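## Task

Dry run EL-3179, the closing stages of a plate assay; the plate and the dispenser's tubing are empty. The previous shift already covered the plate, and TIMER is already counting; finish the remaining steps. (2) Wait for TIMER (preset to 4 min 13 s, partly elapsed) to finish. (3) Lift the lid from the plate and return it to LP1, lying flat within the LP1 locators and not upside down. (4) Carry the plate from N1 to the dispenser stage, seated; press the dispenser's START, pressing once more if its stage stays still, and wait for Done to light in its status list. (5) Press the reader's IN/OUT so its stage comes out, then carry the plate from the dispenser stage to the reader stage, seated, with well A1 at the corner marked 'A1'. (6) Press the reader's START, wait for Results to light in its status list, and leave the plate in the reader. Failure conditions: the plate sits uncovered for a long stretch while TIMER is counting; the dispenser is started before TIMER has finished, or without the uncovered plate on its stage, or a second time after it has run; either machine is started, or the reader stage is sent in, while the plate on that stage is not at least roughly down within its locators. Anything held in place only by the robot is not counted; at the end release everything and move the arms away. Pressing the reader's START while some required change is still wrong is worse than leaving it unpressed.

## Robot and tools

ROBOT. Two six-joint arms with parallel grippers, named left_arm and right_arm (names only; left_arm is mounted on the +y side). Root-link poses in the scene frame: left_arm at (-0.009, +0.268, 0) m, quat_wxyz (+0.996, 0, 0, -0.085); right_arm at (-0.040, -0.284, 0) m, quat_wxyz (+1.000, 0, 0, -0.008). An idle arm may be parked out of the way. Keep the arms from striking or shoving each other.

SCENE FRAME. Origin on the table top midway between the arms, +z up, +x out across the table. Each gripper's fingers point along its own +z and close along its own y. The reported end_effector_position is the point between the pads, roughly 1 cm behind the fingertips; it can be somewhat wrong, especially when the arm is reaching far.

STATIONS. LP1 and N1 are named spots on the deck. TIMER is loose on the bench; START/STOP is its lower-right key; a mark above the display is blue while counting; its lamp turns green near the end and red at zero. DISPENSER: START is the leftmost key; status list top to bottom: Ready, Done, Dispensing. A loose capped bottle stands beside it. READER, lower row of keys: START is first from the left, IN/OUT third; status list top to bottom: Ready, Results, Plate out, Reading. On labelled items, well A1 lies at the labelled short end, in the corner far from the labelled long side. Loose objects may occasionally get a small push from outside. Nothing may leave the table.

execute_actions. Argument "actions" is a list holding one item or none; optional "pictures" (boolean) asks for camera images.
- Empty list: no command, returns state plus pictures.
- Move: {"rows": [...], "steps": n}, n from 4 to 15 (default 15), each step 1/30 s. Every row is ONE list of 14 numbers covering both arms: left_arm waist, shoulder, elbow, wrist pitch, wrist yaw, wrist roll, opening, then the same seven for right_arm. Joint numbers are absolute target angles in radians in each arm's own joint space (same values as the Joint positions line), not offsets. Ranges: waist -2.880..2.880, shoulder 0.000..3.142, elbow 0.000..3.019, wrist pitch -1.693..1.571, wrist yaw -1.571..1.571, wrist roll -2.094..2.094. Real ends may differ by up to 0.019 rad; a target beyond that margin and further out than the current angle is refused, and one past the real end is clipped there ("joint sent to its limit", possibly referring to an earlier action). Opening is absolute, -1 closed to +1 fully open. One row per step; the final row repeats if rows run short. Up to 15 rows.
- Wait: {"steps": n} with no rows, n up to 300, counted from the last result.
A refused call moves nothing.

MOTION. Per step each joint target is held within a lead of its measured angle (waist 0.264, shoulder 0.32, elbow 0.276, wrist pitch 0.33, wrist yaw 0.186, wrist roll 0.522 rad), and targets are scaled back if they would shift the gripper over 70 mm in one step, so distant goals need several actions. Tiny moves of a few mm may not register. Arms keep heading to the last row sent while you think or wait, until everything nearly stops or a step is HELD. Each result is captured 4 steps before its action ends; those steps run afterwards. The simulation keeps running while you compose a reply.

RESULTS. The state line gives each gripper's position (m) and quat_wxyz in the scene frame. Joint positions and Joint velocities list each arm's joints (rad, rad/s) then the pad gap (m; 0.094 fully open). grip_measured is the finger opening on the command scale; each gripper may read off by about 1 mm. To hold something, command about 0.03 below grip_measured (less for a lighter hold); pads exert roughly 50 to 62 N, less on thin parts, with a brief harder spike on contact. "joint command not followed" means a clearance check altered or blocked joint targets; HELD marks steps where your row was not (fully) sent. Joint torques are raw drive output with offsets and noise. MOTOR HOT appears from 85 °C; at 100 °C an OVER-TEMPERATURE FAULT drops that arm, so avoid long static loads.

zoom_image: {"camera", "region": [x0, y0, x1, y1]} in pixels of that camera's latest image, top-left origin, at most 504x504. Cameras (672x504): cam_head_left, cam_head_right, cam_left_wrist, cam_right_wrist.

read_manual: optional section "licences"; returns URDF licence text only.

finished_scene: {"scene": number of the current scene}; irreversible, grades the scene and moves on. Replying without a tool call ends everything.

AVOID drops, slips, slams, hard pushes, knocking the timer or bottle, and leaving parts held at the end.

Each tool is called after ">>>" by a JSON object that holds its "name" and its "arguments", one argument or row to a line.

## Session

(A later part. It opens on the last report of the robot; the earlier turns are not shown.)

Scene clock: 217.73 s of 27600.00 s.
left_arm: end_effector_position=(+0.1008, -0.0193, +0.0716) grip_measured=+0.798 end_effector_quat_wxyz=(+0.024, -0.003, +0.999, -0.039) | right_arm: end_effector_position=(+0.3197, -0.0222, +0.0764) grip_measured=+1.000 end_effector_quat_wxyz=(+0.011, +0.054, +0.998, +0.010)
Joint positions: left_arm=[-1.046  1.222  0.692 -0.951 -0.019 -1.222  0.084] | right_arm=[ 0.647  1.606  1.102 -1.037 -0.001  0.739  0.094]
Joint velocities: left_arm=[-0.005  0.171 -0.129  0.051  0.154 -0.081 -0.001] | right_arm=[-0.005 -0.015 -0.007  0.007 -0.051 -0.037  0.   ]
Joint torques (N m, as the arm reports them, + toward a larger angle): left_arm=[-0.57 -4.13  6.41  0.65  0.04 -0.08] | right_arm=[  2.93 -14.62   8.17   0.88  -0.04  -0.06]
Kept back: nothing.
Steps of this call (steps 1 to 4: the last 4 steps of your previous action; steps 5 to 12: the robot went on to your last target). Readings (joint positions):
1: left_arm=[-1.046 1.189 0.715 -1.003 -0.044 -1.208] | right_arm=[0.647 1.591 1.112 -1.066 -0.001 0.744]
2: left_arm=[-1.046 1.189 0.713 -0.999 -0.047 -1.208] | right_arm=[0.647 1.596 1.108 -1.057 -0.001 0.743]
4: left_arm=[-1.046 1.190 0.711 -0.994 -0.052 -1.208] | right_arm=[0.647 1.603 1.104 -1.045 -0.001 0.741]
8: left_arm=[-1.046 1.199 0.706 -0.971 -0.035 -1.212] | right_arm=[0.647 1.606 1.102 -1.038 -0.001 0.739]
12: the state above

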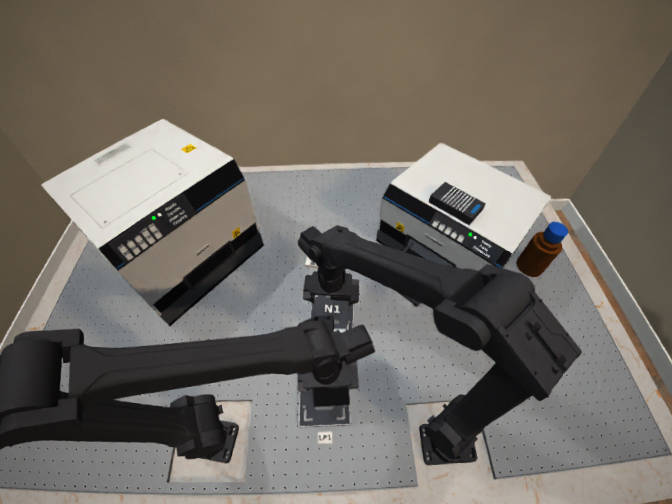

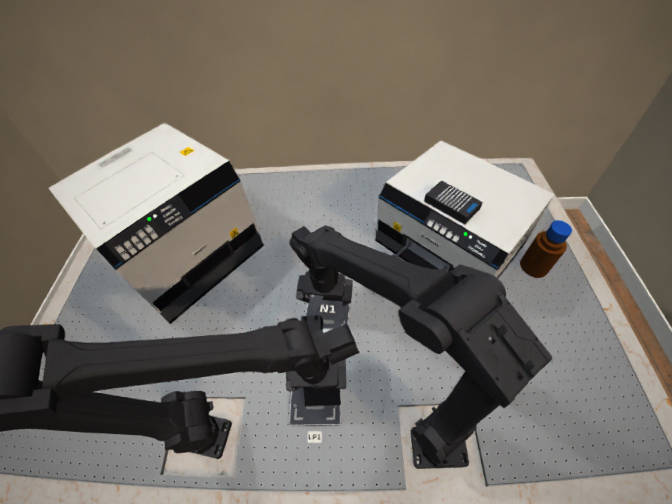

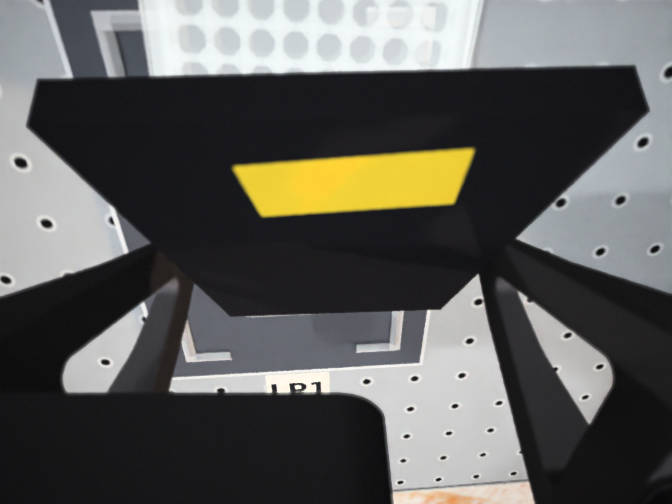

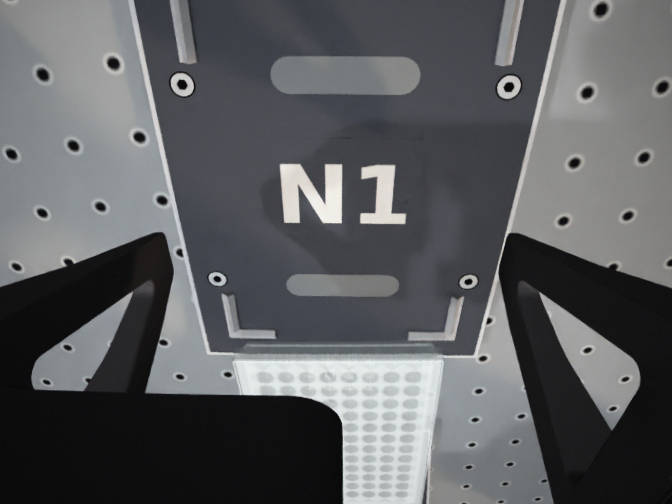

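>>> {"name": "execute_actions", "arguments": {
  "actions": [
    {"rows": [
[-1.050,1.225,0.690,-0.950,-0.010,-1.230,0.783, 0.645,1.624,1.092,-1.026,-0.004,0.726,1.0]
], "steps": 8}
  ],
  "pictures": true
}}

Scene clock: 218.03 s of 27600.00 s.
left_arm: end_effector_position=(+0.0975, -0.0126, +0.0619) grip_measured=+0.798 end_effector_quat_wxyz=(+0.018, -0.010, +0.999, -0.027) | right_arm: end_effector_position=(+0.3197, -0.0222, +0.0764) grip_measured=+1.000 end_effector_quat_wxyz=(+0.011, +0.054, +0.998, +0.010)
Joint positions: left_arm=[-1.047  1.237  0.675 -0.947 -0.016 -1.236  0.084] | right_arm=[ 0.647  1.606  1.102 -1.037 -0.001  0.738  0.094]
Joint velocities: left_arm=[-0.015 -0.015  0.007  0.002  0.007  0.037  0.   ] | right_arm=[-0.024 -0.005  0.007 -0.002 -0.095 -0.051  0.   ]
Joint torques (N m, as the arm reports them, + toward a larger angle): left_arm=[ 0.52 -6.82  9.92  0.21  0.04  0.09] | right_arm=[  2.95 -14.62   8.18   0.88  -0.03  -0.06]
Steps of this call (steps 1 to 5: the robot went on to your last target; steps 6 to 9: the first 4 steps of this action). Readings (joint positions):
6: left_arm=[-1.047 1.240 0.675 -0.947 -0.016 -1.236] | right_arm=[0.647 1.606 1.102 -1.037 -0.001 0.739]
7: left_arm=[-1.047 1.239 0.675 -0.947 -0.016 -1.236] | right_arm=[0.647 1.606 1.102 -1.037 -0.001 0.739]
9: the state above

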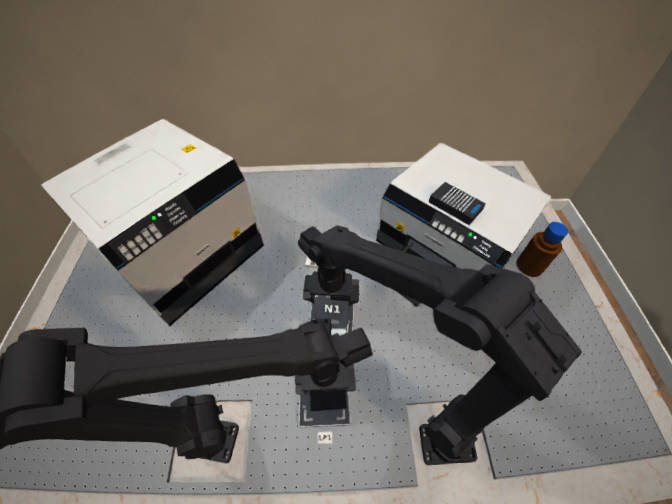

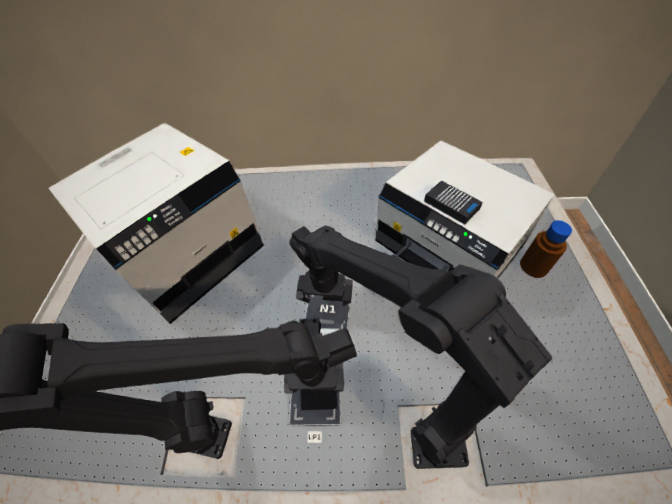

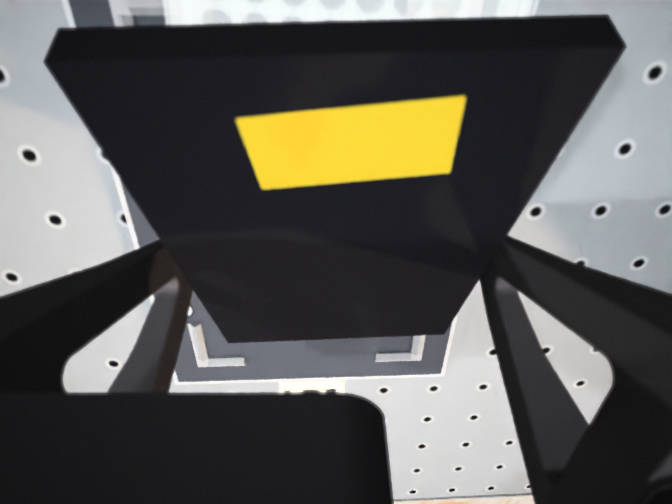

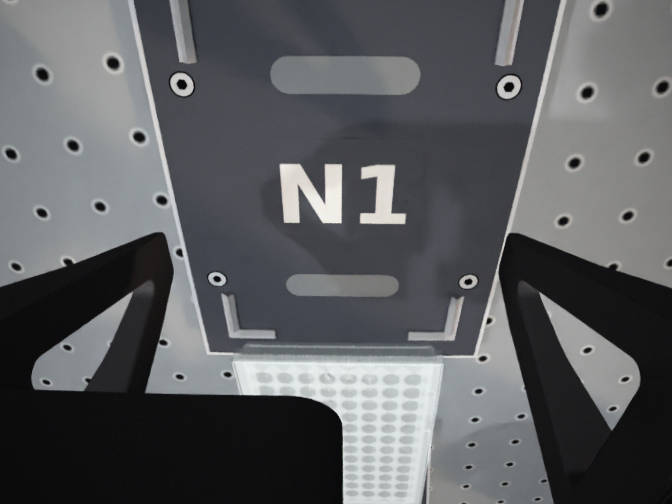

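>>> {"name": "execute_actions", "arguments": {
  "actions": [
    {"rows": [
[-1.050,1.2142,0.685,-0.955,-0.010,-1.230,0.783, 0.646,1.620,1.092,-1.029,-0.004,0.730,1.0],
[-1.051,1.2119,0.680,-0.959,-0.010,-1.230,0.783, 0.647,1.616,1.092,-1.032,-0.004,0.734,1.0],
[-1.051,1.2082,0.678,-0.9597,-0.010,-1.230,0.783, 0.648,1.612,1.092,-1.035,-0.004,0.738,1.0],
[-1.051,1.2032,0.678,-0.9618,-0.010,-1.230,0.783, 0.648,1.608,1.092,-1.038,-0.004,0.742,1.0],
[-1.051,1.1970,0.678,-0.9652,-0.010,-1.230,0.783, 0.649,1.604,1.092,-1.041,-0.004,0.745,1.0],
[-1.051,1.1896,0.678,-0.9698,-0.010,-1.230,0.783, 0.649,1.600,1.092,-1.044,-0.004,0.748,1.0],
[-1.051,1.1812,0.677,-0.9756,-0.010,-1.230,0.783, 0.650,1.596,1.092,-1.047,-0.004,0.750,1.0],
[-1.051,1.1718,0.677,-0.9823,-0.010,-1.230,0.783, 0.650,1.5953,1.092,-1.0474,-0.004,0.752,1.0],
[-1.052,1.1616,0.676,-0.9901,-0.010,-1.230,0.783, 0.650,1.5934,1.092,-1.0486,-0.004,0.752,1.0],
[-1.052,1.1506,0.675,-0.9987,-0.010,-1.230,0.783, 0.650,1.5903,1.092,-1.0505,-0.004,0.752,1.0],
[-1.0529,1.1389,0.6747,-1.0081,-0.010,-1.230,0.783, 0.6505,1.5862,1.0917,-1.0530,-0.004,0.7525,1.0],
[-1.0556,1.1266,0.6740,-1.0183,-0.010,-1.230,0.783, 0.6521,1.5809,1.0909,-1.0563,-0.004,0.7538,1.0],
[-1.0600,1.1138,0.6728,-1.0290,-0.010,-1.230,0.783, 0.6546,1.5748,1.0896,-1.0600,-0.004,0.7560,1.0],
[-1.0659,1.1006,0.6713,-1.0403,-0.010,-1.230,0.783, 0.6580,1.5677,1.0879,-1.0644,-0.004,0.7589,1.0],
[-1.0733,1.0871,0.6693,-1.0521,-0.010,-1.230,0.783, 0.6622,1.5599,1.0857,-1.0692,-0.004,0.7626,1.0]
], "steps": 15}
  ]
}}

>>> {"name": "execute_actions", "arguments": {
  "actions": [
    {"rows": [
[-1.0821,1.0733,0.6670,-1.0642,-0.010,-1.230,0.783, 0.6672,1.5513,1.0831,-1.0744,-0.004,0.7669,1.0],
[-1.0920,1.0595,0.6644,-1.0767,-0.010,-1.230,0.783, 0.6729,1.5421,1.0801,-1.0801,-0.004,0.7719,1.0],
[-1.1031,1.0455,0.6615,-1.0893,-0.010,-1.230,0.783, 0.6792,1.5323,1.0769,-1.0861,-0.004,0.7774,1.0],
[-1.1153,1.0317,0.6584,-1.1021,-0.010,-1.230,0.783, 0.6862,1.5220,1.0733,-1.0924,-0.004,0.7834,1.0],
[-1.1283,1.0179,0.6550,-1.1149,-0.010,-1.230,0.783, 0.6936,1.5113,1.0694,-1.0990,-0.004,0.7899,1.0],
[-1.1422,1.0044,0.6515,-1.1277,-0.010,-1.230,0.783, 0.7015,1.5003,1.0653,-1.1058,-0.004,0.7967,1.0],
[-1.1567,0.9912,0.6479,-1.1403,-0.010,-1.230,0.783, 0.7098,1.4889,1.0610,-1.1127,-0.004,0.8040,1.0],
[-1.1719,0.9784,0.6442,-1.1528,-0.010,-1.230,0.783, 0.7185,1.4774,1.0565,-1.1198,-0.004,0.8115,1.0],
[-1.1875,0.9661,0.6403,-1.1649,-0.010,-1.230,0.783, 0.7274,1.4658,1.0519,-1.1269,-0.004,0.8192,1.0],
[-1.2035,0.9544,0.6365,-1.1767,-0.010,-1.230,0.783, 0.7366,1.4542,1.0471,-1.1341,-0.004,0.8272,1.0],
[-1.2198,0.9434,0.6327,-1.1880,-0.010,-1.230,0.783, 0.7459,1.4426,1.0423,-1.1412,-0.004,0.8353,1.0],
[-1.2363,0.9332,0.6288,-1.1987,-0.010,-1.230,0.783, 0.7553,1.4311,1.0374,-1.1483,-0.004,0.8434,1.0],
[-1.2527,0.9238,0.6251,-1.2089,-0.010,-1.230,0.783, 0.7647,1.4197,1.0326,-1.1552,-0.004,0.8516,1.0],
[-1.2692,0.9154,0.6215,-1.2183,-0.010,-1.230,0.783, 0.7741,1.4087,1.0277,-1.1620,-0.004,0.8597,1.0],
[-1.2855,0.9080,0.6180,-1.2269,-0.010,-1.230,0.783, 0.7834,1.3980,1.0229,-1.1686,-0.004,0.8678,1.0]
], "steps": 15}
  ]
}}

>>> {"name": "execute_actions", "arguments": {
  "actions": [
    {"rows": [
[-1.3015,0.9018,0.6146,-1.2347,-0.010,-1.230,0.783, 0.7926,1.3877,1.0181,-1.1749,-0.004,0.8758,1.0],
[-1.3171,0.8968,0.6115,-1.2414,-0.010,-1.230,0.783, 0.8015,1.3779,1.0135,-1.1809,-0.004,0.8835,1.0],
[-1.3323,0.8931,0.6086,-1.2472,-0.010,-1.230,0.783, 0.8102,1.3687,1.0090,-1.1866,-0.004,0.8910,1.0],
[-1.3468,0.8908,0.6060,-1.2518,-0.010,-1.230,0.783, 0.8185,1.3601,1.0047,-1.1918,-0.004,0.8983,1.0],
[-1.3607,0.890,0.6037,-1.2552,-0.010,-1.230,0.783, 0.8264,1.3523,1.0006,-1.1966,-0.004,0.9051,1.0],
[-1.3737,0.890,0.6017,-1.2573,-0.010,-1.230,0.783, 0.8338,1.3452,0.9967,-1.2010,-0.004,0.9116,1.0],
[-1.3859,0.890,0.6002,-1.258,-0.010,-1.230,0.783, 0.8408,1.3391,0.9931,-1.2047,-0.004,0.9176,1.0],
[-1.3970,0.890,0.5990,-1.258,-0.010,-1.230,0.783, 0.8471,1.3338,0.9899,-1.2080,-0.004,0.9231,1.0],
[-1.4069,0.890,0.5983,-1.258,-0.010,-1.230,0.783, 0.8528,1.3297,0.9869,-1.2105,-0.004,0.9281,1.0],
[-1.4157,0.890,0.598,-1.258,-0.010,-1.230,0.783, 0.8578,1.3266,0.9843,-1.2124,-0.004,0.9324,1.0],
[-1.4231,0.890,0.598,-1.258,-0.010,-1.230,0.783, 0.8620,1.3247,0.9821,-1.2136,-0.004,0.9361,1.0],
[-1.4290,0.890,0.598,-1.258,-0.010,-1.230,0.783, 0.8654,1.324,0.9804,-1.214,-0.004,0.9390,1.0],
[-1.4334,0.890,0.598,-1.258,-0.010,-1.230,0.783, 0.8679,1.324,0.9791,-1.214,-0.004,0.9412,1.0],
[-1.4361,0.890,0.598,-1.258,-0.010,-1.230,0.783, 0.8695,1.324,0.9783,-1.214,-0.004,0.9425,1.0],
[-1.437,0.890,0.598,-1.258,-0.010,-1.230,0.783, 0.870,1.324,0.978,-1.214,-0.004,0.943,1.0]
], "steps": 15}
  ]
}}

>>> {"name": "execute_actions", "arguments": {
  "actions": [
    {"steps": 14}
  ],
  "pictures": true
}}

Scene clock: 223.10 s of 27600.00 s.
left_arm: end_effector_position=(+0.0952, -0.0079, +0.0757) grip_measured=+0.798 end_effector_quat_wxyz=(+0.020, -0.010, +0.999, -0.036) | right_arm: end_effector_position=(+0.3192, -0.0225, +0.0765) grip_measured=+1.000 end_effector_quat_wxyz=(+0.010, +0.055, +0.998, +0.009)
Joint positions: left_arm=[-1.047  1.184  0.675 -0.982 -0.013 -1.236  0.084] | right_arm=[ 0.647  1.605  1.102 -1.04  -0.001  0.739  0.094]
Joint velocities: left_arm=[ 0.005 -0.327 -0.002 -0.227  0.022 -0.022  0.001] | right_arm=[-0.015 -0.015 -0.012 -0.056 -0.095 -0.066  0.   ]
Joint torques (N m, as the arm reports them, + toward a larger angle): left_arm=[ 0.48 -8.03  8.79  0.12 -0.05  0.09] | right_arm=[  3.36 -17.97   8.22  -0.01  -0.03   0.2 ]
Steps of this call (steps 1 to 4: the last 4 steps of your previous action; steps 5 to 15: the robot went on to your last target; steps 16 to 141: nothing new was sent; steps 142 to 152: the first 11 steps of this action). Readings (joint positions):
142: left_arm=[-1.047 1.236 0.675 -0.947 -0.015 -1.236] | right_arm=[0.647 1.606 1.102 -1.037 -0.001 0.738]
143: left_arm=[-1.047 1.235 0.675 -0.947 -0.015 -1.236] | right_arm=[0.647 1.606 1.102 -1.037 -0.001 0.738]
145: left_arm=[-1.047 1.232 0.675 -0.948 -0.015 -1.236] | right_arm=[0.647 1.606 1.102 -1.037 -0.001 0.738]
149: left_arm=[-1.047 1.213 0.675 -0.961 -0.013 -1.236] | right_arm=[0.647 1.606 1.102 -1.037 -0.001 0.739]
152: the state above

Scene clock: 223.60 s of 27600.00 s.
left_arm: end_effector_position=(+0.0463, +0.0287, +0.1112) grip_measured=+0.798 end_effector_quat_wxyz=(+0.017, +0.058, +0.998, -0.036) | right_arm: end_effector_position=(+0.2752, -0.0152, +0.1172) grip_measured=+1.000 end_effector_quat_wxyz=(+0.016, +0.043, +0.999, +0.016)
Joint positions: left_arm=[-1.183  0.976  0.64  -1.155 -0.013 -1.236  0.084] | right_arm=[ 0.724  1.472  1.065 -1.117 -0.001  0.794  0.094]
Joint velocities: left_arm=[-0.464 -0.347 -0.095 -0.374  0.022 -0.11   0.   ] | right_arm=[ 0.308 -0.347 -0.125 -0.203  0.022  0.198  0.   ]
Joint torques (N m, as the arm reports them, + toward a larger angle): left_arm=[ 0.57 -4.7   9.58 -0.05 -0.08  0.08] | right_arm=[  3.61 -14.95   8.21   0.02  -0.03   0.19]
Steps of this call (steps 1 to 4: the last 4 steps of your previous action; steps 5 to 15: the first 11 steps of this action). Readings (joint positions):
5: left_arm=[-1.054 1.116 0.673 -1.031 -0.013 -1.236] | right_arm=[0.649 1.587 1.099 -1.055 -0.001 0.745]
6: left_arm=[-1.060 1.101 0.672 -1.043 -0.013 -1.236] | right_arm=[0.652 1.578 1.097 -1.060 -0.001 0.748]
8: left_arm=[-1.079 1.071 0.666 -1.067 -0.013 -1.236] | right_arm=[0.662 1.558 1.091 -1.071 -0.001 0.755]
12: left_arm=[-1.135 1.015 0.652 -1.118 -0.013 -1.236] | right_arm=[0.694 1.509 1.077 -1.097 -0.001 0.775]
15: the state above

Scene clock: 224.10 s of 27600.00 s.
left_arm: end_effector_position=(-0.0069, +0.0592, +0.1097) grip_measured=+0.798 end_effector_quat_wxyz=(+0.008, +0.166, +0.986, -0.009) | right_arm: end_effector_position=(+0.2084, -0.0111, +0.1429) grip_measured=+1.000 end_effector_quat_wxyz=(+0.010, +0.034, +0.999, +0.013)
Joint positions: left_arm=[-1.4    0.901  0.598 -1.248 -0.012 -1.236  0.084] | right_arm=[ 0.85   1.336  1.    -1.201 -0.001  0.901  0.094]
Joint velocities: left_arm=[-0.249 -0.005 -0.032  0.002 -0.051  0.022 -0.001] | right_arm=[ 0.142 -0.132 -0.056 -0.081  0.007  0.081  0.   ]
Joint torques (N m, as the arm reports them, + toward a larger angle): left_arm=[-0.14 -2.53  9.81 -0.07 -0.09  0.09] | right_arm=[  3.51 -12.51   8.57   0.05  -0.02   0.2 ]
Steps of this call (steps 1 to 4: the last 4 steps of your previous action; steps 5 to 15: the first 11 steps of this action). Readings (joint positions):
5: left_arm=[-1.265 0.925 0.621 -1.208 -0.013 -1.236] | right_arm=[0.772 1.414 1.040 -1.153 -0.001 0.831]
6: left_arm=[-1.281 0.918 0.617 -1.216 -0.012 -1.236] | right_arm=[0.781 1.404 1.035 -1.159 -0.001 0.839]
8: left_arm=[-1.312 0.907 0.611 -1.230 -0.012 -1.236] | right_arm=[0.799 1.384 1.026 -1.171 -0.001 0.854]
12: left_arm=[-1.368 0.901 0.601 -1.246 -0.012 -1.236] | right_arm=[0.831 1.352 1.009 -1.191 -0.001 0.883]
15: the state above

Scene clock: 224.57 s of 27600.00 s.
left_arm: end_effector_position=(-0.0126, +0.0594, +0.1096) grip_measured=+0.798 end_effector_quat_wxyz=(+0.008, +0.180, +0.984, -0.009) | right_arm: end_effector_position=(+0.2011, -0.0107, +0.1414) grip_measured=+1.000 end_effector_quat_wxyz=(+0.008, +0.040, +0.999, +0.011)
Joint positions: left_arm=[-1.427  0.901  0.597 -1.248 -0.012 -1.236  0.084] | right_arm=[ 0.866  1.331  0.991 -1.204 -0.001  0.929  0.094]
Joint velocities: left_arm=[-0.005  0.005  0.002 -0.007 -0.168 -0.037  0.   ] | right_arm=[ 0.005 -0.005 -0.002 -0.002 -0.007 -0.007  0.   ]
Joint torques (N m, as the arm reports them, + toward a larger angle): left_arm=[ 0.11 -3.05  9.72 -0.12 -0.08  0.08] | right_arm=[  3.55 -12.64   8.62   0.    -0.01   0.19]
Kept back: nothing.
Steps of this call (steps 1 to 4: the last 4 steps of your previous action; steps 5 to 14: the robot went on to your last target). Readings (joint positions):
1: left_arm=[-1.408 0.901 0.597 -1.248 -0.012 -1.236] | right_arm=[0.855 1.333 0.998 -1.202 -0.001 0.906]
2: left_arm=[-1.415 0.901 0.597 -1.248 -0.012 -1.236] | right_arm=[0.858 1.332 0.996 -1.204 -0.001 0.910]
4: left_arm=[-1.424 0.901 0.597 -1.248 -0.012 -1.236] | right_arm=[0.864 1.331 0.993 -1.204 -0.001 0.918]
8: left_arm=[-1.427 0.901 0.597 -1.248 -0.012 -1.236] | right_arm=[0.866 1.331 0.991 -1.204 -0.001 0.925]
14: the state above

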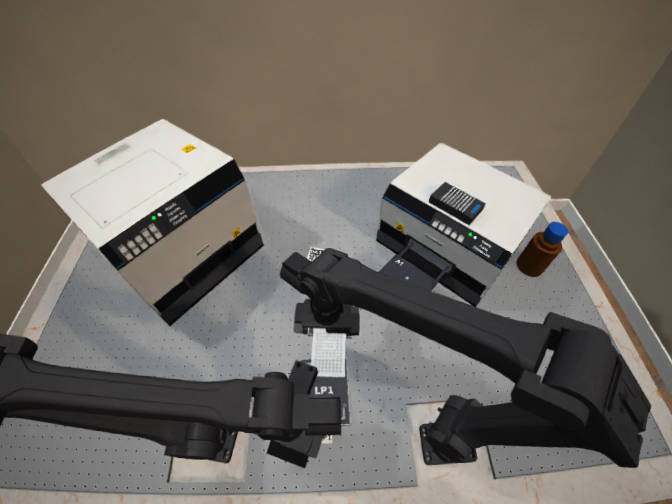

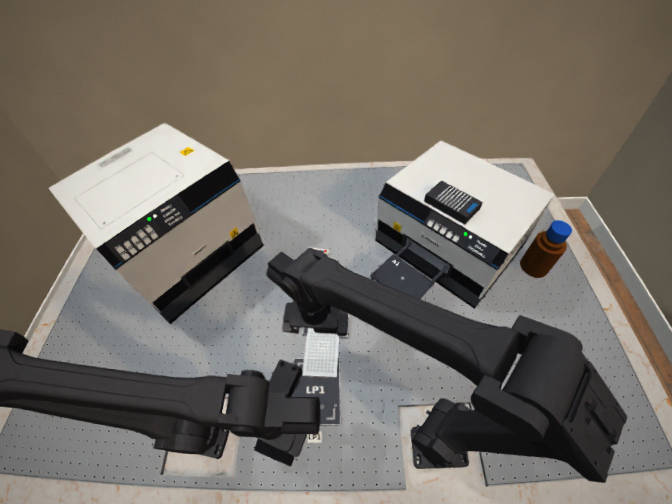

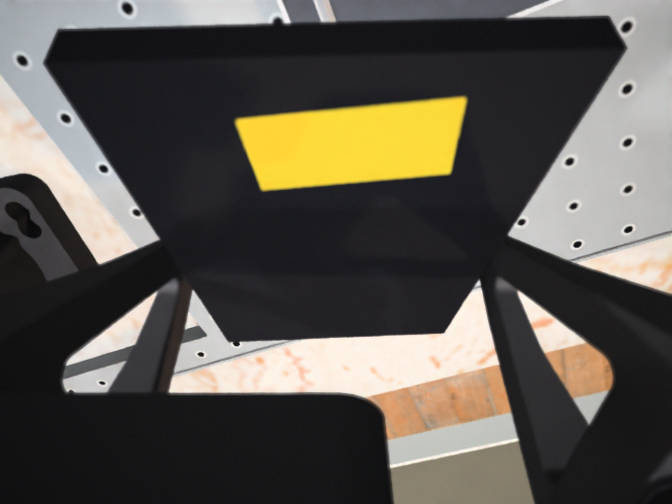

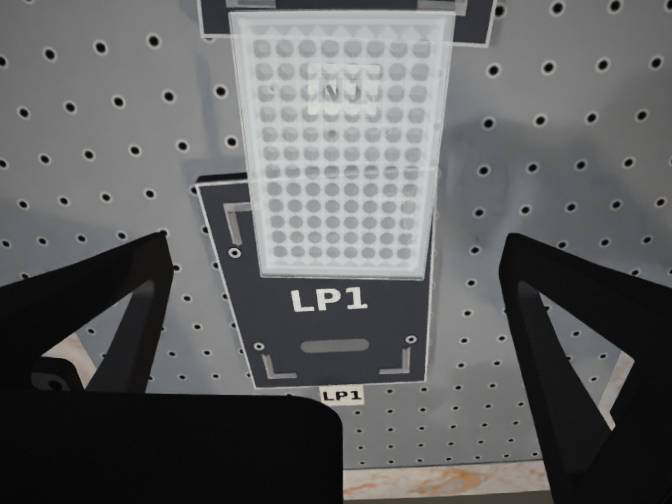

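>>> {"name": "zoom_image", "arguments": {
  "camera": "cam_right_wrist",
  "region": [180, 0, 520, 300]
}}

>>> {"name": "zoom_image", "arguments": {
  "camera": "cam_head_right",
  "region": [270, 310, 380, 410]
}}

Region (180, 0, 520, 300) of cam_right_wrist's 672x504 image, scaled by 1.482, with more detail than that image has; it fills the top 445 rows of this view, and the rest is white.

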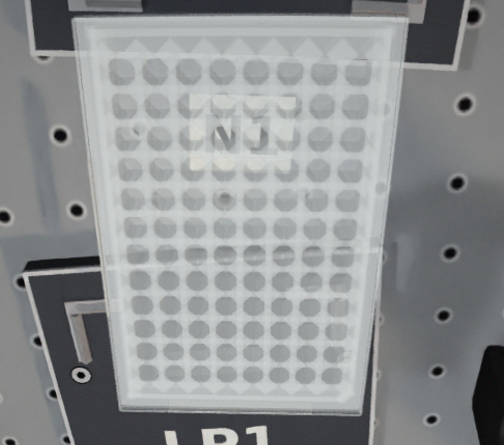

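Region (270, 310, 380, 410) of cam_head_right's 672x504 image, scaled by 4.582, with more detail than that image has; it fills the top 458 rows of this view, and the rest is white.

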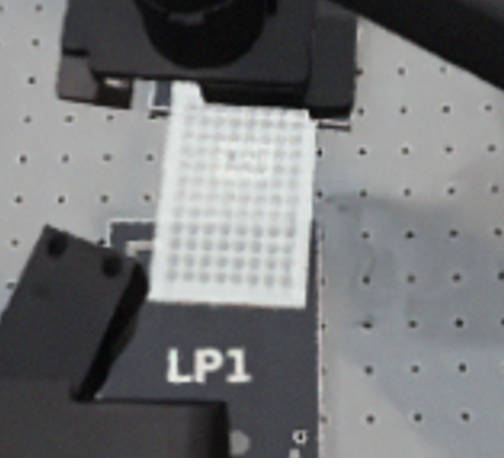

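>>> {"name": "zoom_image", "arguments": {
  "camera": "cam_right_wrist",
  "region": [220, 0, 340, 100]
}}

>>> {"name": "zoom_image", "arguments": {
  "camera": "cam_right_wrist",
  "region": [340, 200, 460, 300]
}}

>>> {"name": "zoom_image", "arguments": {
  "camera": "cam_right_wrist",
  "region": [230, 200, 350, 300]
}}

Region (220, 0, 340, 100) of cam_right_wrist's 672x504 image, scaled by 4.200, with more detail than that image has.

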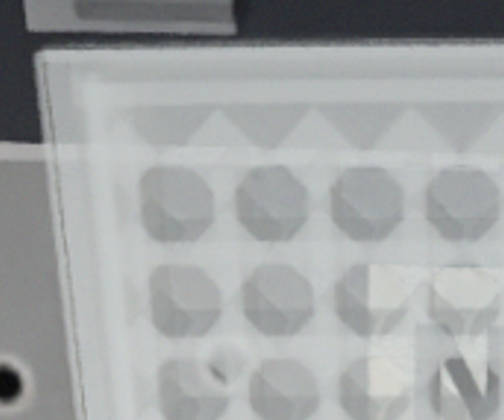

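Region (340, 200, 460, 300) of cam_right_wrist's 672x504 image, scaled by 4.200, with more detail than that image has.

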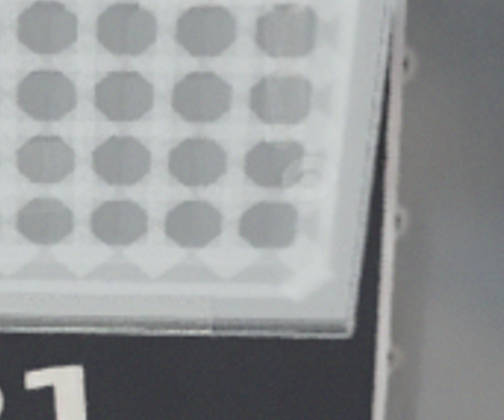

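Region (230, 200, 350, 300) of cam_right_wrist's 672x504 image, scaled by 4.200, with more detail than that image has.

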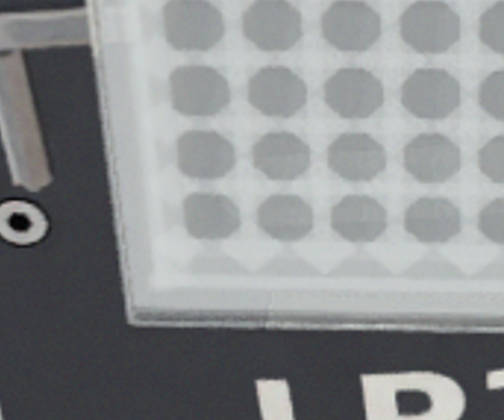

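>>> {"name": "execute_actions", "arguments": {
  "actions": [
    {"rows": [
[-1.437,0.890,0.598,-1.258,-0.010,-1.230,0.783, 0.866,1.333,0.9778,-1.205,-0.004,0.932,1.0],
[-1.437,0.890,0.598,-1.258,-0.010,-1.230,0.783, 0.863,1.342,0.9772,-1.196,-0.004,0.922,1.0],
[-1.437,0.890,0.598,-1.258,-0.010,-1.230,0.783, 0.8603,1.3488,0.9762,-1.1894,-0.004,0.9163,1.0],
[-1.437,0.890,0.598,-1.258,-0.010,-1.230,0.783, 0.8591,1.3516,0.9748,-1.1854,-0.004,0.9150,1.0],
[-1.437,0.890,0.598,-1.258,-0.010,-1.230,0.783, 0.8575,1.3550,0.9731,-1.1803,-0.004,0.9134,1.0],
[-1.437,0.890,0.598,-1.258,-0.010,-1.230,0.783, 0.8557,1.3590,0.9711,-1.1744,-0.004,0.9116,1.0],
[-1.437,0.890,0.598,-1.258,-0.010,-1.230,0.783, 0.8537,1.3636,0.9689,-1.1676,-0.004,0.9095,1.0],
[-1.437,0.890,0.598,-1.258,-0.010,-1.230,0.783, 0.8514,1.3687,0.9664,-1.1602,-0.004,0.9072,1.0],
[-1.437,0.890,0.598,-1.258,-0.010,-1.230,0.783, 0.8489,1.3742,0.9637,-1.1521,-0.004,0.9047,1.0],
[-1.437,0.890,0.598,-1.258,-0.010,-1.230,0.783, 0.8463,1.3800,0.9609,-1.1436,-0.004,0.9021,1.0],
[-1.437,0.890,0.598,-1.258,-0.010,-1.230,0.783, 0.8436,1.3861,0.9579,-1.1345,-0.004,0.8993,1.0],
[-1.437,0.890,0.598,-1.258,-0.010,-1.230,0.783, 0.8407,1.3925,0.9548,-1.1252,-0.004,0.8964,1.0],
[-1.437,0.890,0.598,-1.258,-0.010,-1.230,0.783, 0.8378,1.3991,0.9516,-1.1155,-0.004,0.8934,1.0],
[-1.437,0.890,0.598,-1.258,-0.010,-1.230,0.783, 0.8348,1.4058,0.9483,-1.1057,-0.004,0.8903,1.0],
[-1.437,0.890,0.598,-1.258,-0.010,-1.230,0.783, 0.8318,1.4125,0.9450,-1.0958,-0.004,0.8873,1.0]
], "steps": 15}
  ]
}}

>>> {"name": "execute_actions", "arguments": {
  "actions": [
    {"rows": [
[-1.437,0.890,0.598,-1.258,-0.010,-1.230,0.783, 0.8287,1.4192,0.9417,-1.0859,-0.004,0.8842,1.0],
[-1.437,0.890,0.598,-1.258,-0.010,-1.230,0.783, 0.8257,1.4259,0.9384,-1.0761,-0.004,0.8811,1.0],
[-1.437,0.890,0.598,-1.258,-0.010,-1.230,0.783, 0.8228,1.4325,0.9352,-1.0664,-0.004,0.8781,1.0],
[-1.437,0.890,0.598,-1.258,-0.010,-1.230,0.783, 0.8199,1.4389,0.9321,-1.0571,-0.004,0.8752,1.0],
[-1.437,0.890,0.598,-1.258,-0.010,-1.230,0.783, 0.8172,1.4450,0.9291,-1.0480,-0.004,0.8724,1.0],
[-1.437,0.890,0.598,-1.258,-0.010,-1.230,0.783, 0.8146,1.4508,0.9263,-1.0395,-0.004,0.8698,1.0],
[-1.437,0.890,0.598,-1.258,-0.010,-1.230,0.783, 0.8121,1.4563,0.9236,-1.0314,-0.004,0.8673,1.0],
[-1.437,0.890,0.598,-1.258,-0.010,-1.230,0.783, 0.8098,1.4614,0.9211,-1.0240,-0.004,0.8650,1.0],
[-1.437,0.890,0.598,-1.258,-0.010,-1.230,0.783, 0.8078,1.4660,0.9189,-1.0172,-0.004,0.8629,1.0],
[-1.437,0.890,0.598,-1.258,-0.010,-1.230,0.783, 0.8060,1.4700,0.9169,-1.0113,-0.004,0.8611,1.0],
[-1.437,0.890,0.598,-1.258,-0.010,-1.230,0.783, 0.8044,1.4734,0.9152,-1.0062,-0.004,0.8595,1.0],
[-1.437,0.890,0.598,-1.258,-0.010,-1.230,0.783, 0.8032,1.4762,0.9138,-1.0022,-0.004,0.8582,1.0],
[-1.437,0.890,0.598,-1.258,-0.010,-1.230,0.783, 0.8023,1.4783,0.9128,-0.9991,-0.004,0.8573,1.0],
[-1.437,0.890,0.598,-1.258,-0.010,-1.230,0.783, 0.8017,1.4796,0.9122,-0.9973,-0.004,0.8567,1.0],
[-1.437,0.890,0.598,-1.258,-0.010,-1.230,0.783, 0.8015,1.480,0.912,-0.9966,-0.004,0.8565,1.0]
], "steps": 15}
  ]
}}

>>> {"name": "execute_actions", "arguments": {
  "actions": [
    {"steps": 14}
  ],
  "pictures": true
}}

Scene clock: 230.63 s of 27600.00 s.
left_arm: end_effector_position=(-0.0126, +0.0594, +0.1096) grip_measured=+0.798 end_effector_quat_wxyz=(+0.008, +0.180, +0.984, -0.009) | right_arm: end_effector_position=(+0.2076, -0.0083, +0.1309) grip_measured=+1.000 end_effector_quat_wxyz=(+0.012, +0.040, +0.999, +0.015)
Joint positions: left_arm=[-1.427  0.901  0.597 -1.248 -0.012 -1.236  0.084] | right_arm=[ 0.857  1.349  0.979 -1.161 -0.001  0.92   0.094]
Joint velocities: left_arm=[ 0.005 -0.005 -0.012  0.012  0.007  0.037 -0.   ] | right_arm=[-0.103  0.181 -0.076  0.232  0.051 -0.095  0.   ]
Joint torques (N m, as the arm reports them, + toward a larger angle): left_arm=[ 0.03 -3.2   9.73 -0.12 -0.1   0.09] | right_arm=[ 2.48 -9.49  8.28  0.81 -0.02 -0.05]
Steps of this call (steps 1 to 30: the robot went on to your last target; steps 31 to 171: nothing new was sent; steps 172 to 182: the first 11 steps of this action). Readings (joint positions):
172: left_arm=[-1.427 0.901 0.597 -1.248 -0.012 -1.236] | right_arm=[0.866 1.331 0.991 -1.204 -0.001 0.931]
173: left_arm=[-1.427 0.901 0.597 -1.248 -0.012 -1.236] | right_arm=[0.866 1.331 0.991 -1.204 -0.001 0.931]
175: left_arm=[-1.427 0.901 0.597 -1.248 -0.012 -1.236] | right_arm=[0.866 1.331 0.991 -1.202 -0.001 0.930]
179: left_arm=[-1.427 0.901 0.597 -1.248 -0.012 -1.236] | right_arm=[0.863 1.335 0.986 -1.183 -0.001 0.926]
182: the state above

Scene clock: 231.13 s of 27600.00 s.
left_arm: end_effector_position=(-0.0126, +0.0594, +0.1096) grip_measured=+0.798 end_effector_quat_wxyz=(+0.008, +0.180, +0.984, -0.009) | right_arm: end_effector_position=(+0.2266, -0.0117, +0.0800) grip_measured=+1.000 end_effector_quat_wxyz=(+0.008, +0.042, +0.999, +0.010)
Joint positions: left_arm=[-1.427  0.901  0.597 -1.248 -0.012 -1.236  0.084] | right_arm=[ 0.814  1.448  0.93  -1.028 -0.001  0.881  0.094]
Joint velocities: left_arm=[-0.015 -0.015 -0.007  0.002  0.022  0.007 -0.   ] | right_arm=[-0.063  0.132 -0.051  0.168  0.022 -0.037  0.   ]
Joint torques (N m, as the arm reports them, + toward a larger angle): left_arm=[ 0.06 -3.1   9.73 -0.11 -0.08  0.09] | right_arm=[  2.84 -11.27   7.99   0.76  -0.02  -0.05]
Steps of this call (steps 1 to 4: the last 4 steps of your previous action; steps 5 to 15: the first 11 steps of this action). Readings (joint positions):
5: left_arm=[-1.427 0.901 0.597 -1.248 -0.012 -1.236] | right_arm=[0.841 1.386 0.961 -1.115 -0.001 0.908]
6: left_arm=[-1.427 0.901 0.597 -1.248 -0.012 -1.236] | right_arm=[0.838 1.394 0.957 -1.105 -0.001 0.905]
8: left_arm=[-1.427 0.901 0.597 -1.248 -0.012 -1.236] | right_arm=[0.832 1.409 0.950 -1.086 -0.001 0.899]
12: left_arm=[-1.427 0.901 0.597 -1.248 -0.012 -1.236] | right_arm=[0.821 1.433 0.938 -1.050 -0.001 0.888]
15: the state above

Scene clock: 231.60 s of 27600.00 s.
left_arm: end_effector_position=(-0.0126, +0.0594, +0.1096) grip_measured=+0.798 end_effector_quat_wxyz=(+0.008, +0.180, +0.984, -0.009) | right_arm: end_effector_position=(+0.2293, -0.0123, +0.0730) grip_measured=+1.000 end_effector_quat_wxyz=(+0.008, +0.039, +0.999, +0.010)
Joint positions: left_arm=[-1.427  0.901  0.597 -1.248 -0.012 -1.236  0.084] | right_arm=[ 0.808  1.461  0.924 -1.007 -0.001  0.869  0.094]
Joint velocities: left_arm=[ 0.015 -0.005 -0.022 -0.002  0.007 -0.066 -0.   ] | right_arm=[ 0.005 -0.015 -0.022  0.002  0.007  0.066  0.   ]
Joint torques (N m, as the arm reports them, + toward a larger angle): left_arm=[ 0.11 -3.19  9.73 -0.1  -0.1   0.07] | right_arm=[  2.57 -11.4    7.87   0.86  -0.02  -0.06]
Kept back: nothing.
Steps of this call (steps 1 to 4: the last 4 steps of your previous action; steps 5 to 14: the robot went on to your last target). Readings (joint positions):
1: left_arm=[-1.427 0.901 0.597 -1.248 -0.012 -1.236] | right_arm=[0.812 1.452 0.929 -1.023 -0.001 0.879]
2: left_arm=[-1.427 0.901 0.597 -1.248 -0.012 -1.236] | right_arm=[0.810 1.455 0.927 -1.018 -0.001 0.877]
4: left_arm=[-1.427 0.901 0.597 -1.248 -0.012 -1.236] | right_arm=[0.808 1.460 0.924 -1.011 -0.001 0.874]
8: left_arm=[-1.427 0.901 0.597 -1.248 -0.012 -1.236] | right_arm=[0.808 1.461 0.924 -1.008 -0.001 0.871]
14: the state above

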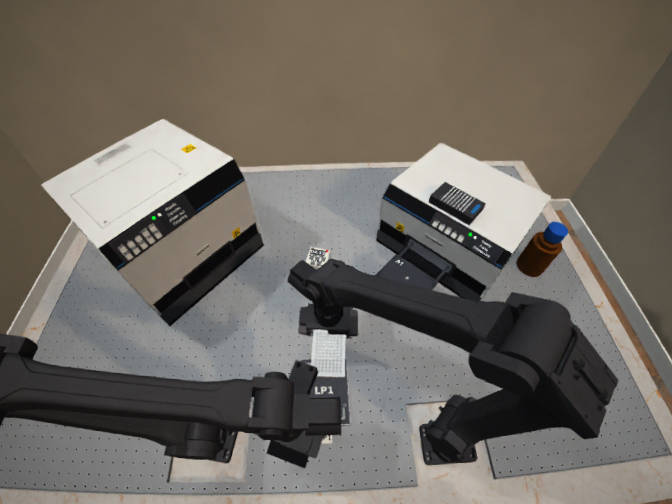

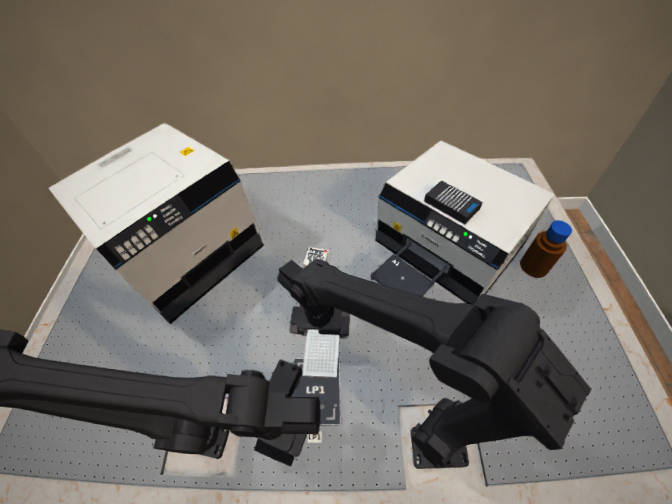

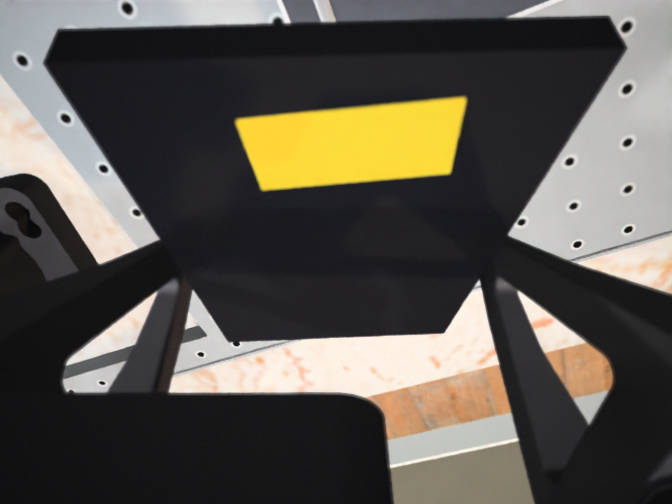

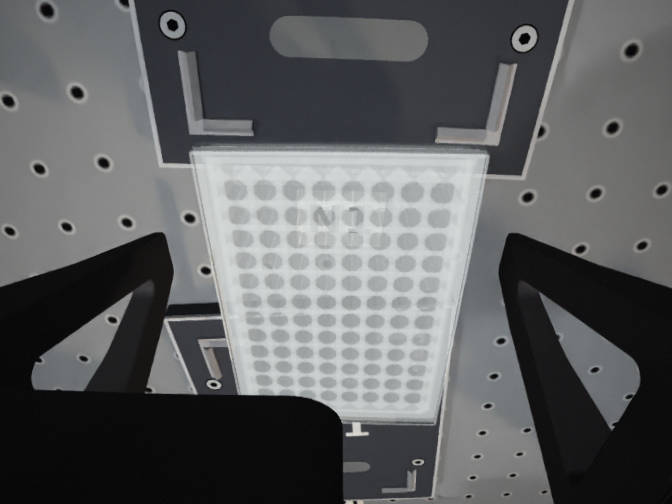

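>>> {"name": "zoom_image", "arguments": {
  "camera": "cam_right_wrist",
  "region": [150, 110, 530, 300]
}}

Region (150, 110, 530, 300) of cam_right_wrist's 672x504 image, scaled by 1.326, with more detail than that image has.

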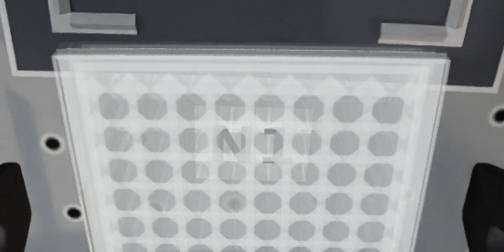

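>>> {"name": "execute_actions", "arguments": {
  "actions": [
    {"rows": [
[-1.437,0.890,0.598,-1.258,-0.010,-1.230,0.783, 0.8015,1.4815,0.9116,-0.9958,-0.004,0.8565,1.0],
[-1.437,0.890,0.598,-1.258,-0.010,-1.230,0.783, 0.8015,1.4835,0.9106,-0.9935,-0.004,0.8565,1.0],
[-1.437,0.890,0.598,-1.258,-0.010,-1.230,0.783, 0.8015,1.4860,0.9091,-0.9899,-0.004,0.8565,1.0],
[-1.437,0.890,0.598,-1.258,-0.010,-1.230,0.783, 0.8015,1.4890,0.9071,-0.9854,-0.004,0.8565,1.0],
[-1.437,0.890,0.598,-1.258,-0.010,-1.230,0.783, 0.8015,1.4922,0.9047,-0.9800,-0.004,0.8565,1.0],
[-1.437,0.890,0.598,-1.258,-0.010,-1.230,0.783, 0.8015,1.4956,0.9021,-0.9740,-0.004,0.8565,1.0],
[-1.437,0.890,0.598,-1.258,-0.010,-1.230,0.783, 0.8015,1.4992,0.8994,-0.9677,-0.004,0.8565,1.0],
[-1.437,0.890,0.598,-1.258,-0.010,-1.230,0.783, 0.8015,1.5028,0.8966,-0.9614,-0.004,0.8565,1.0],
[-1.437,0.890,0.598,-1.258,-0.010,-1.230,0.783, 0.8015,1.5064,0.8939,-0.9551,-0.004,0.8565,1.0],
[-1.437,0.890,0.598,-1.258,-0.010,-1.230,0.783, 0.8015,1.5099,0.8913,-0.9491,-0.004,0.8565,1.0],
[-1.437,0.890,0.598,-1.258,-0.010,-1.230,0.783, 0.8015,1.5131,0.8889,-0.9437,-0.004,0.8565,1.0],
[-1.437,0.890,0.598,-1.258,-0.010,-1.230,0.783, 0.8015,1.5159,0.8869,-0.9392,-0.004,0.8565,1.0],
[-1.437,0.890,0.598,-1.258,-0.010,-1.230,0.783, 0.8015,1.5181,0.8854,-0.9356,-0.004,0.8565,1.0],
[-1.437,0.890,0.598,-1.258,-0.010,-1.230,0.783, 0.8015,1.5195,0.8844,-0.9333,-0.004,0.8565,1.0],
[-1.437,0.890,0.598,-1.258,-0.010,-1.230,0.783, 0.8015,1.520,0.884,-0.9325,-0.004,0.8565,1.0]
], "steps": 15}
  ]
}}

>>> {"name": "execute_actions", "arguments": {
  "actions": [
    {"rows": [
[-1.437,0.890,0.598,-1.258,-0.010,-1.230,0.783, 0.8015,1.520,0.884,-0.9325,-0.004,0.8565,1.0],
[-1.437,0.890,0.598,-1.258,-0.010,-1.230,0.783, 0.8015,1.520,0.884,-0.9325,-0.004,0.8565,1.0],
[-1.437,0.890,0.598,-1.258,-0.010,-1.230,0.783, 0.8015,1.520,0.884,-0.9325,-0.004,0.8565,0.96],
[-1.437,0.890,0.598,-1.258,-0.010,-1.230,0.783, 0.8015,1.520,0.884,-0.9325,-0.004,0.8565,0.92],
[-1.437,0.890,0.598,-1.258,-0.010,-1.230,0.783, 0.8015,1.520,0.884,-0.9325,-0.004,0.8565,0.89],
[-1.437,0.890,0.598,-1.258,-0.010,-1.230,0.783, 0.8015,1.520,0.884,-0.9325,-0.004,0.8565,0.87],
[-1.437,0.890,0.598,-1.258,-0.010,-1.230,0.783, 0.8015,1.520,0.884,-0.9325,-0.004,0.8565,0.855],
[-1.437,0.890,0.598,-1.258,-0.010,-1.230,0.783, 0.8015,1.520,0.884,-0.9325,-0.004,0.8565,0.84],
[-1.437,0.890,0.598,-1.258,-0.010,-1.230,0.783, 0.8015,1.520,0.884,-0.9325,-0.004,0.8565,0.83],
[-1.437,0.890,0.598,-1.258,-0.010,-1.230,0.783, 0.8015,1.520,0.884,-0.9325,-0.004,0.8565,0.82],
[-1.437,0.890,0.598,-1.258,-0.010,-1.230,0.783, 0.8015,1.520,0.884,-0.9325,-0.004,0.8565,0.81],
[-1.437,0.890,0.598,-1.258,-0.010,-1.230,0.783, 0.8015,1.520,0.884,-0.9325,-0.004,0.8565,0.80],
[-1.437,0.890,0.598,-1.258,-0.010,-1.230,0.783, 0.8015,1.520,0.884,-0.9325,-0.004,0.8565,0.795],
[-1.437,0.890,0.598,-1.258,-0.010,-1.230,0.783, 0.8015,1.520,0.884,-0.9325,-0.004,0.8565,0.79],
[-1.437,0.890,0.598,-1.258,-0.010,-1.230,0.783, 0.8015,1.520,0.884,-0.9325,-0.004,0.8565,0.79]
], "steps": 15}
  ]
}}

>>> {"name": "execute_actions", "arguments": {
  "actions": [
    {"steps": 8}
  ],
  "pictures": true
}}

Scene clock: 233.30 s of 27600.00 s.
left_arm: end_effector_position=(-0.0126, +0.0594, +0.1096) grip_measured=+0.798 end_effector_quat_wxyz=(+0.008, +0.180, +0.984, -0.009) | right_arm: end_effector_position=(+0.2304, -0.0111, +0.0601) grip_measured=+1.000 end_effector_quat_wxyz=(+0.010, +0.039, +0.999, +0.012)
Joint positions: left_arm=[-1.427  0.901  0.597 -1.248 -0.012 -1.236  0.084] | right_arm=[ 0.808  1.483  0.907 -0.965 -0.001  0.869  0.094]
Joint velocities: left_arm=[-0.005 -0.005  0.002 -0.007 -0.007 -0.022 -0.   ] | right_arm=[-0.005  0.112 -0.1    0.144  0.081 -0.022  0.   ]
Joint torques (N m, as the arm reports them, + toward a larger angle): left_arm=[ 0.19 -3.27  9.75 -0.11 -0.1   0.08] | right_arm=[  2.47 -11.47   7.57   0.82  -0.02  -0.06]
Steps of this call (steps 1 to 30: the robot went on to your last target; steps 31 to 40: nothing new was sent; steps 41 to 51: the first 11 steps of this action). Readings (joint positions):
41: left_arm=[-1.427 0.901 0.597 -1.248 -0.012 -1.236] | right_arm=[0.808 1.461 0.924 -1.007 -0.001 0.869]
42: left_arm=[-1.427 0.901 0.597 -1.248 -0.012 -1.236] | right_arm=[0.808 1.461 0.924 -1.007 -0.001 0.869]
44: left_arm=[-1.427 0.901 0.597 -1.248 -0.012 -1.236] | right_arm=[0.808 1.462 0.924 -1.003 -0.001 0.869]
48: left_arm=[-1.427 0.901 0.597 -1.248 -0.012 -1.236] | right_arm=[0.808 1.470 0.917 -0.982 -0.001 0.869]
51: the state above

Scene clock: 233.80 s of 27600.00 s.
left_arm: end_effector_position=(-0.0126, +0.0594, +0.1096) grip_measured=+0.798 end_effector_quat_wxyz=(+0.008, +0.180, +0.984, -0.009) | right_arm: end_effector_position=(+0.2287, -0.0128, +0.0487) grip_measured=+0.817 end_effector_quat_wxyz=(+0.006, +0.039, +0.999, +0.007)
Joint positions: left_arm=[-1.427  0.901  0.597 -1.248 -0.012 -1.236  0.084] | right_arm=[ 0.808  1.503  0.894 -0.943 -0.001  0.868  0.085]
Joint velocities: left_arm=[ 0.005  0.005  0.002  0.012 -0.037  0.022 -0.   ] | right_arm=[-0.015 -0.015 -0.022  0.002  0.11  -0.022 -0.006]
Joint torques (N m, as the arm reports them, + toward a larger angle): left_arm=[ 0.06 -3.07  9.72 -0.11 -0.09  0.08] | right_arm=[  2.56 -12.03   7.61   0.82  -0.01  -0.05]
Steps of this call (steps 1 to 4: the last 4 steps of your previous action; steps 5 to 15: the first 11 steps of this action). Readings (joint positions):
5: left_arm=[-1.427 0.901 0.597 -1.248 -0.012 -1.236] | right_arm=[0.808 1.501 0.895 -0.947 -0.001 0.869]
6: left_arm=[-1.427 0.901 0.597 -1.248 -0.012 -1.236] | right_arm=[0.808 1.502 0.894 -0.945 -0.001 0.869]
8: left_arm=[-1.427 0.901 0.597 -1.248 -0.012 -1.236] | right_arm=[0.808 1.503 0.894 -0.945 -0.001 0.868]
12: left_arm=[-1.427 0.901 0.597 -1.248 -0.012 -1.236] | right_arm=[0.808 1.503 0.894 -0.943 -0.001 0.868]
15: the state above

Scene clock: 234.07 s of 27600.00 s.
left_arm: end_effector_position=(-0.0126, +0.0594, +0.1096) grip_measured=+0.798 end_effector_quat_wxyz=(+0.008, +0.180, +0.984, -0.009) | right_arm: end_effector_position=(+0.2287, -0.0128, +0.0487) grip_measured=+0.800 end_effector_quat_wxyz=(+0.006, +0.039, +0.999, +0.007)
Joint positions: left_arm=[-1.427  0.901  0.597 -1.248 -0.012 -1.236  0.084] | right_arm=[ 0.808  1.503  0.894 -0.943 -0.001  0.868  0.085]
Joint velocities: left_arm=[ 0.005  0.005 -0.002 -0.022 -0.051 -0.081 -0.001] | right_arm=[-0.024 -0.005 -0.022 -0.012  0.095  0.037  0.   ]
Joint torques (N m, as the arm reports them, + toward a larger angle): left_arm=[ 0.15 -3.31  9.71 -0.12 -0.09  0.08] | right_arm=[  2.59 -11.89   7.58   0.82  -0.02  -0.06]
Kept back: nothing.
Steps of this call (steps 1 to 4: the last 4 steps of your previous action; steps 5 to 8: the robot went on to your last target). Readings (joint positions):
1: left_arm=[-1.427 0.901 0.597 -1.248 -0.012 -1.236] | right_arm=[0.808 1.503 0.894 -0.943 -0.001 0.868]
2: left_arm=[-1.427 0.901 0.597 -1.248 -0.012 -1.236] | right_arm=[0.808 1.503 0.894 -0.943 -0.001 0.868]
4: left_arm=[-1.427 0.901 0.597 -1.248 -0.012 -1.236] | right_arm=[0.808 1.503 0.894 -0.943 -0.001 0.868]
8: the state above

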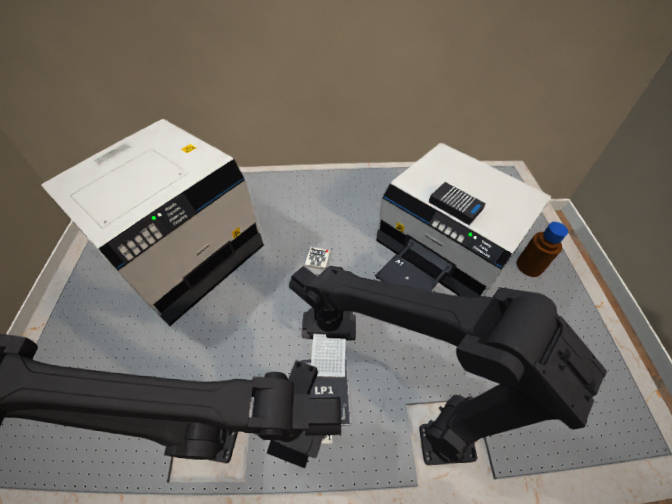

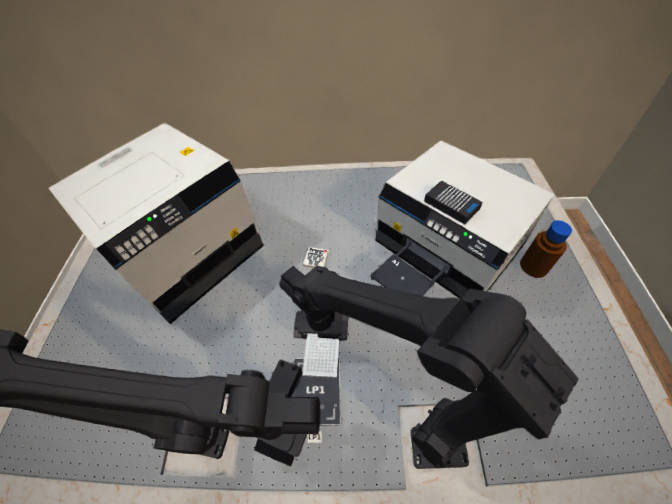

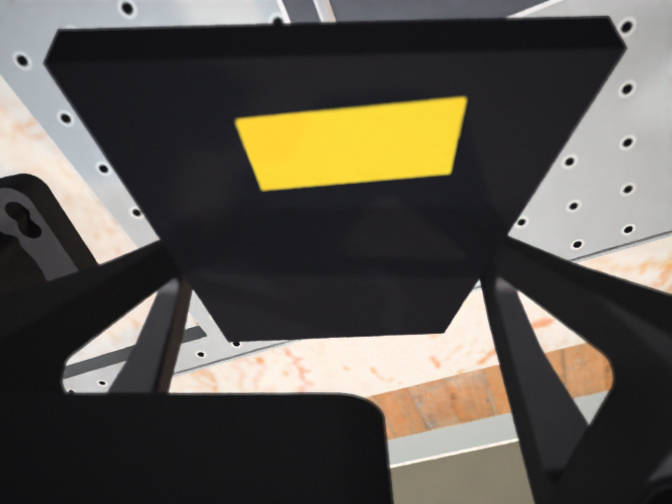

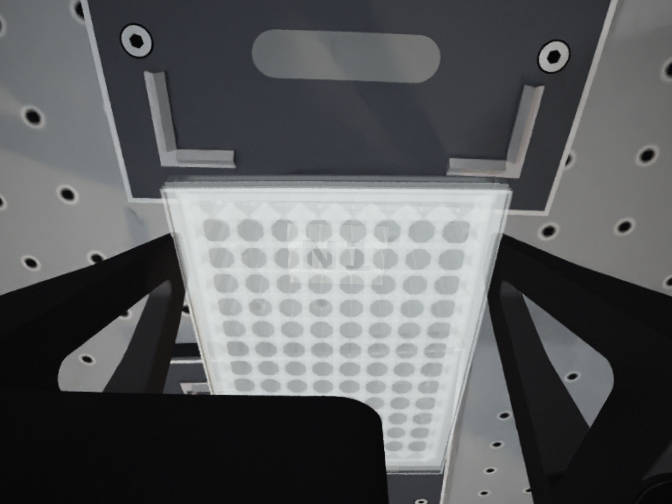

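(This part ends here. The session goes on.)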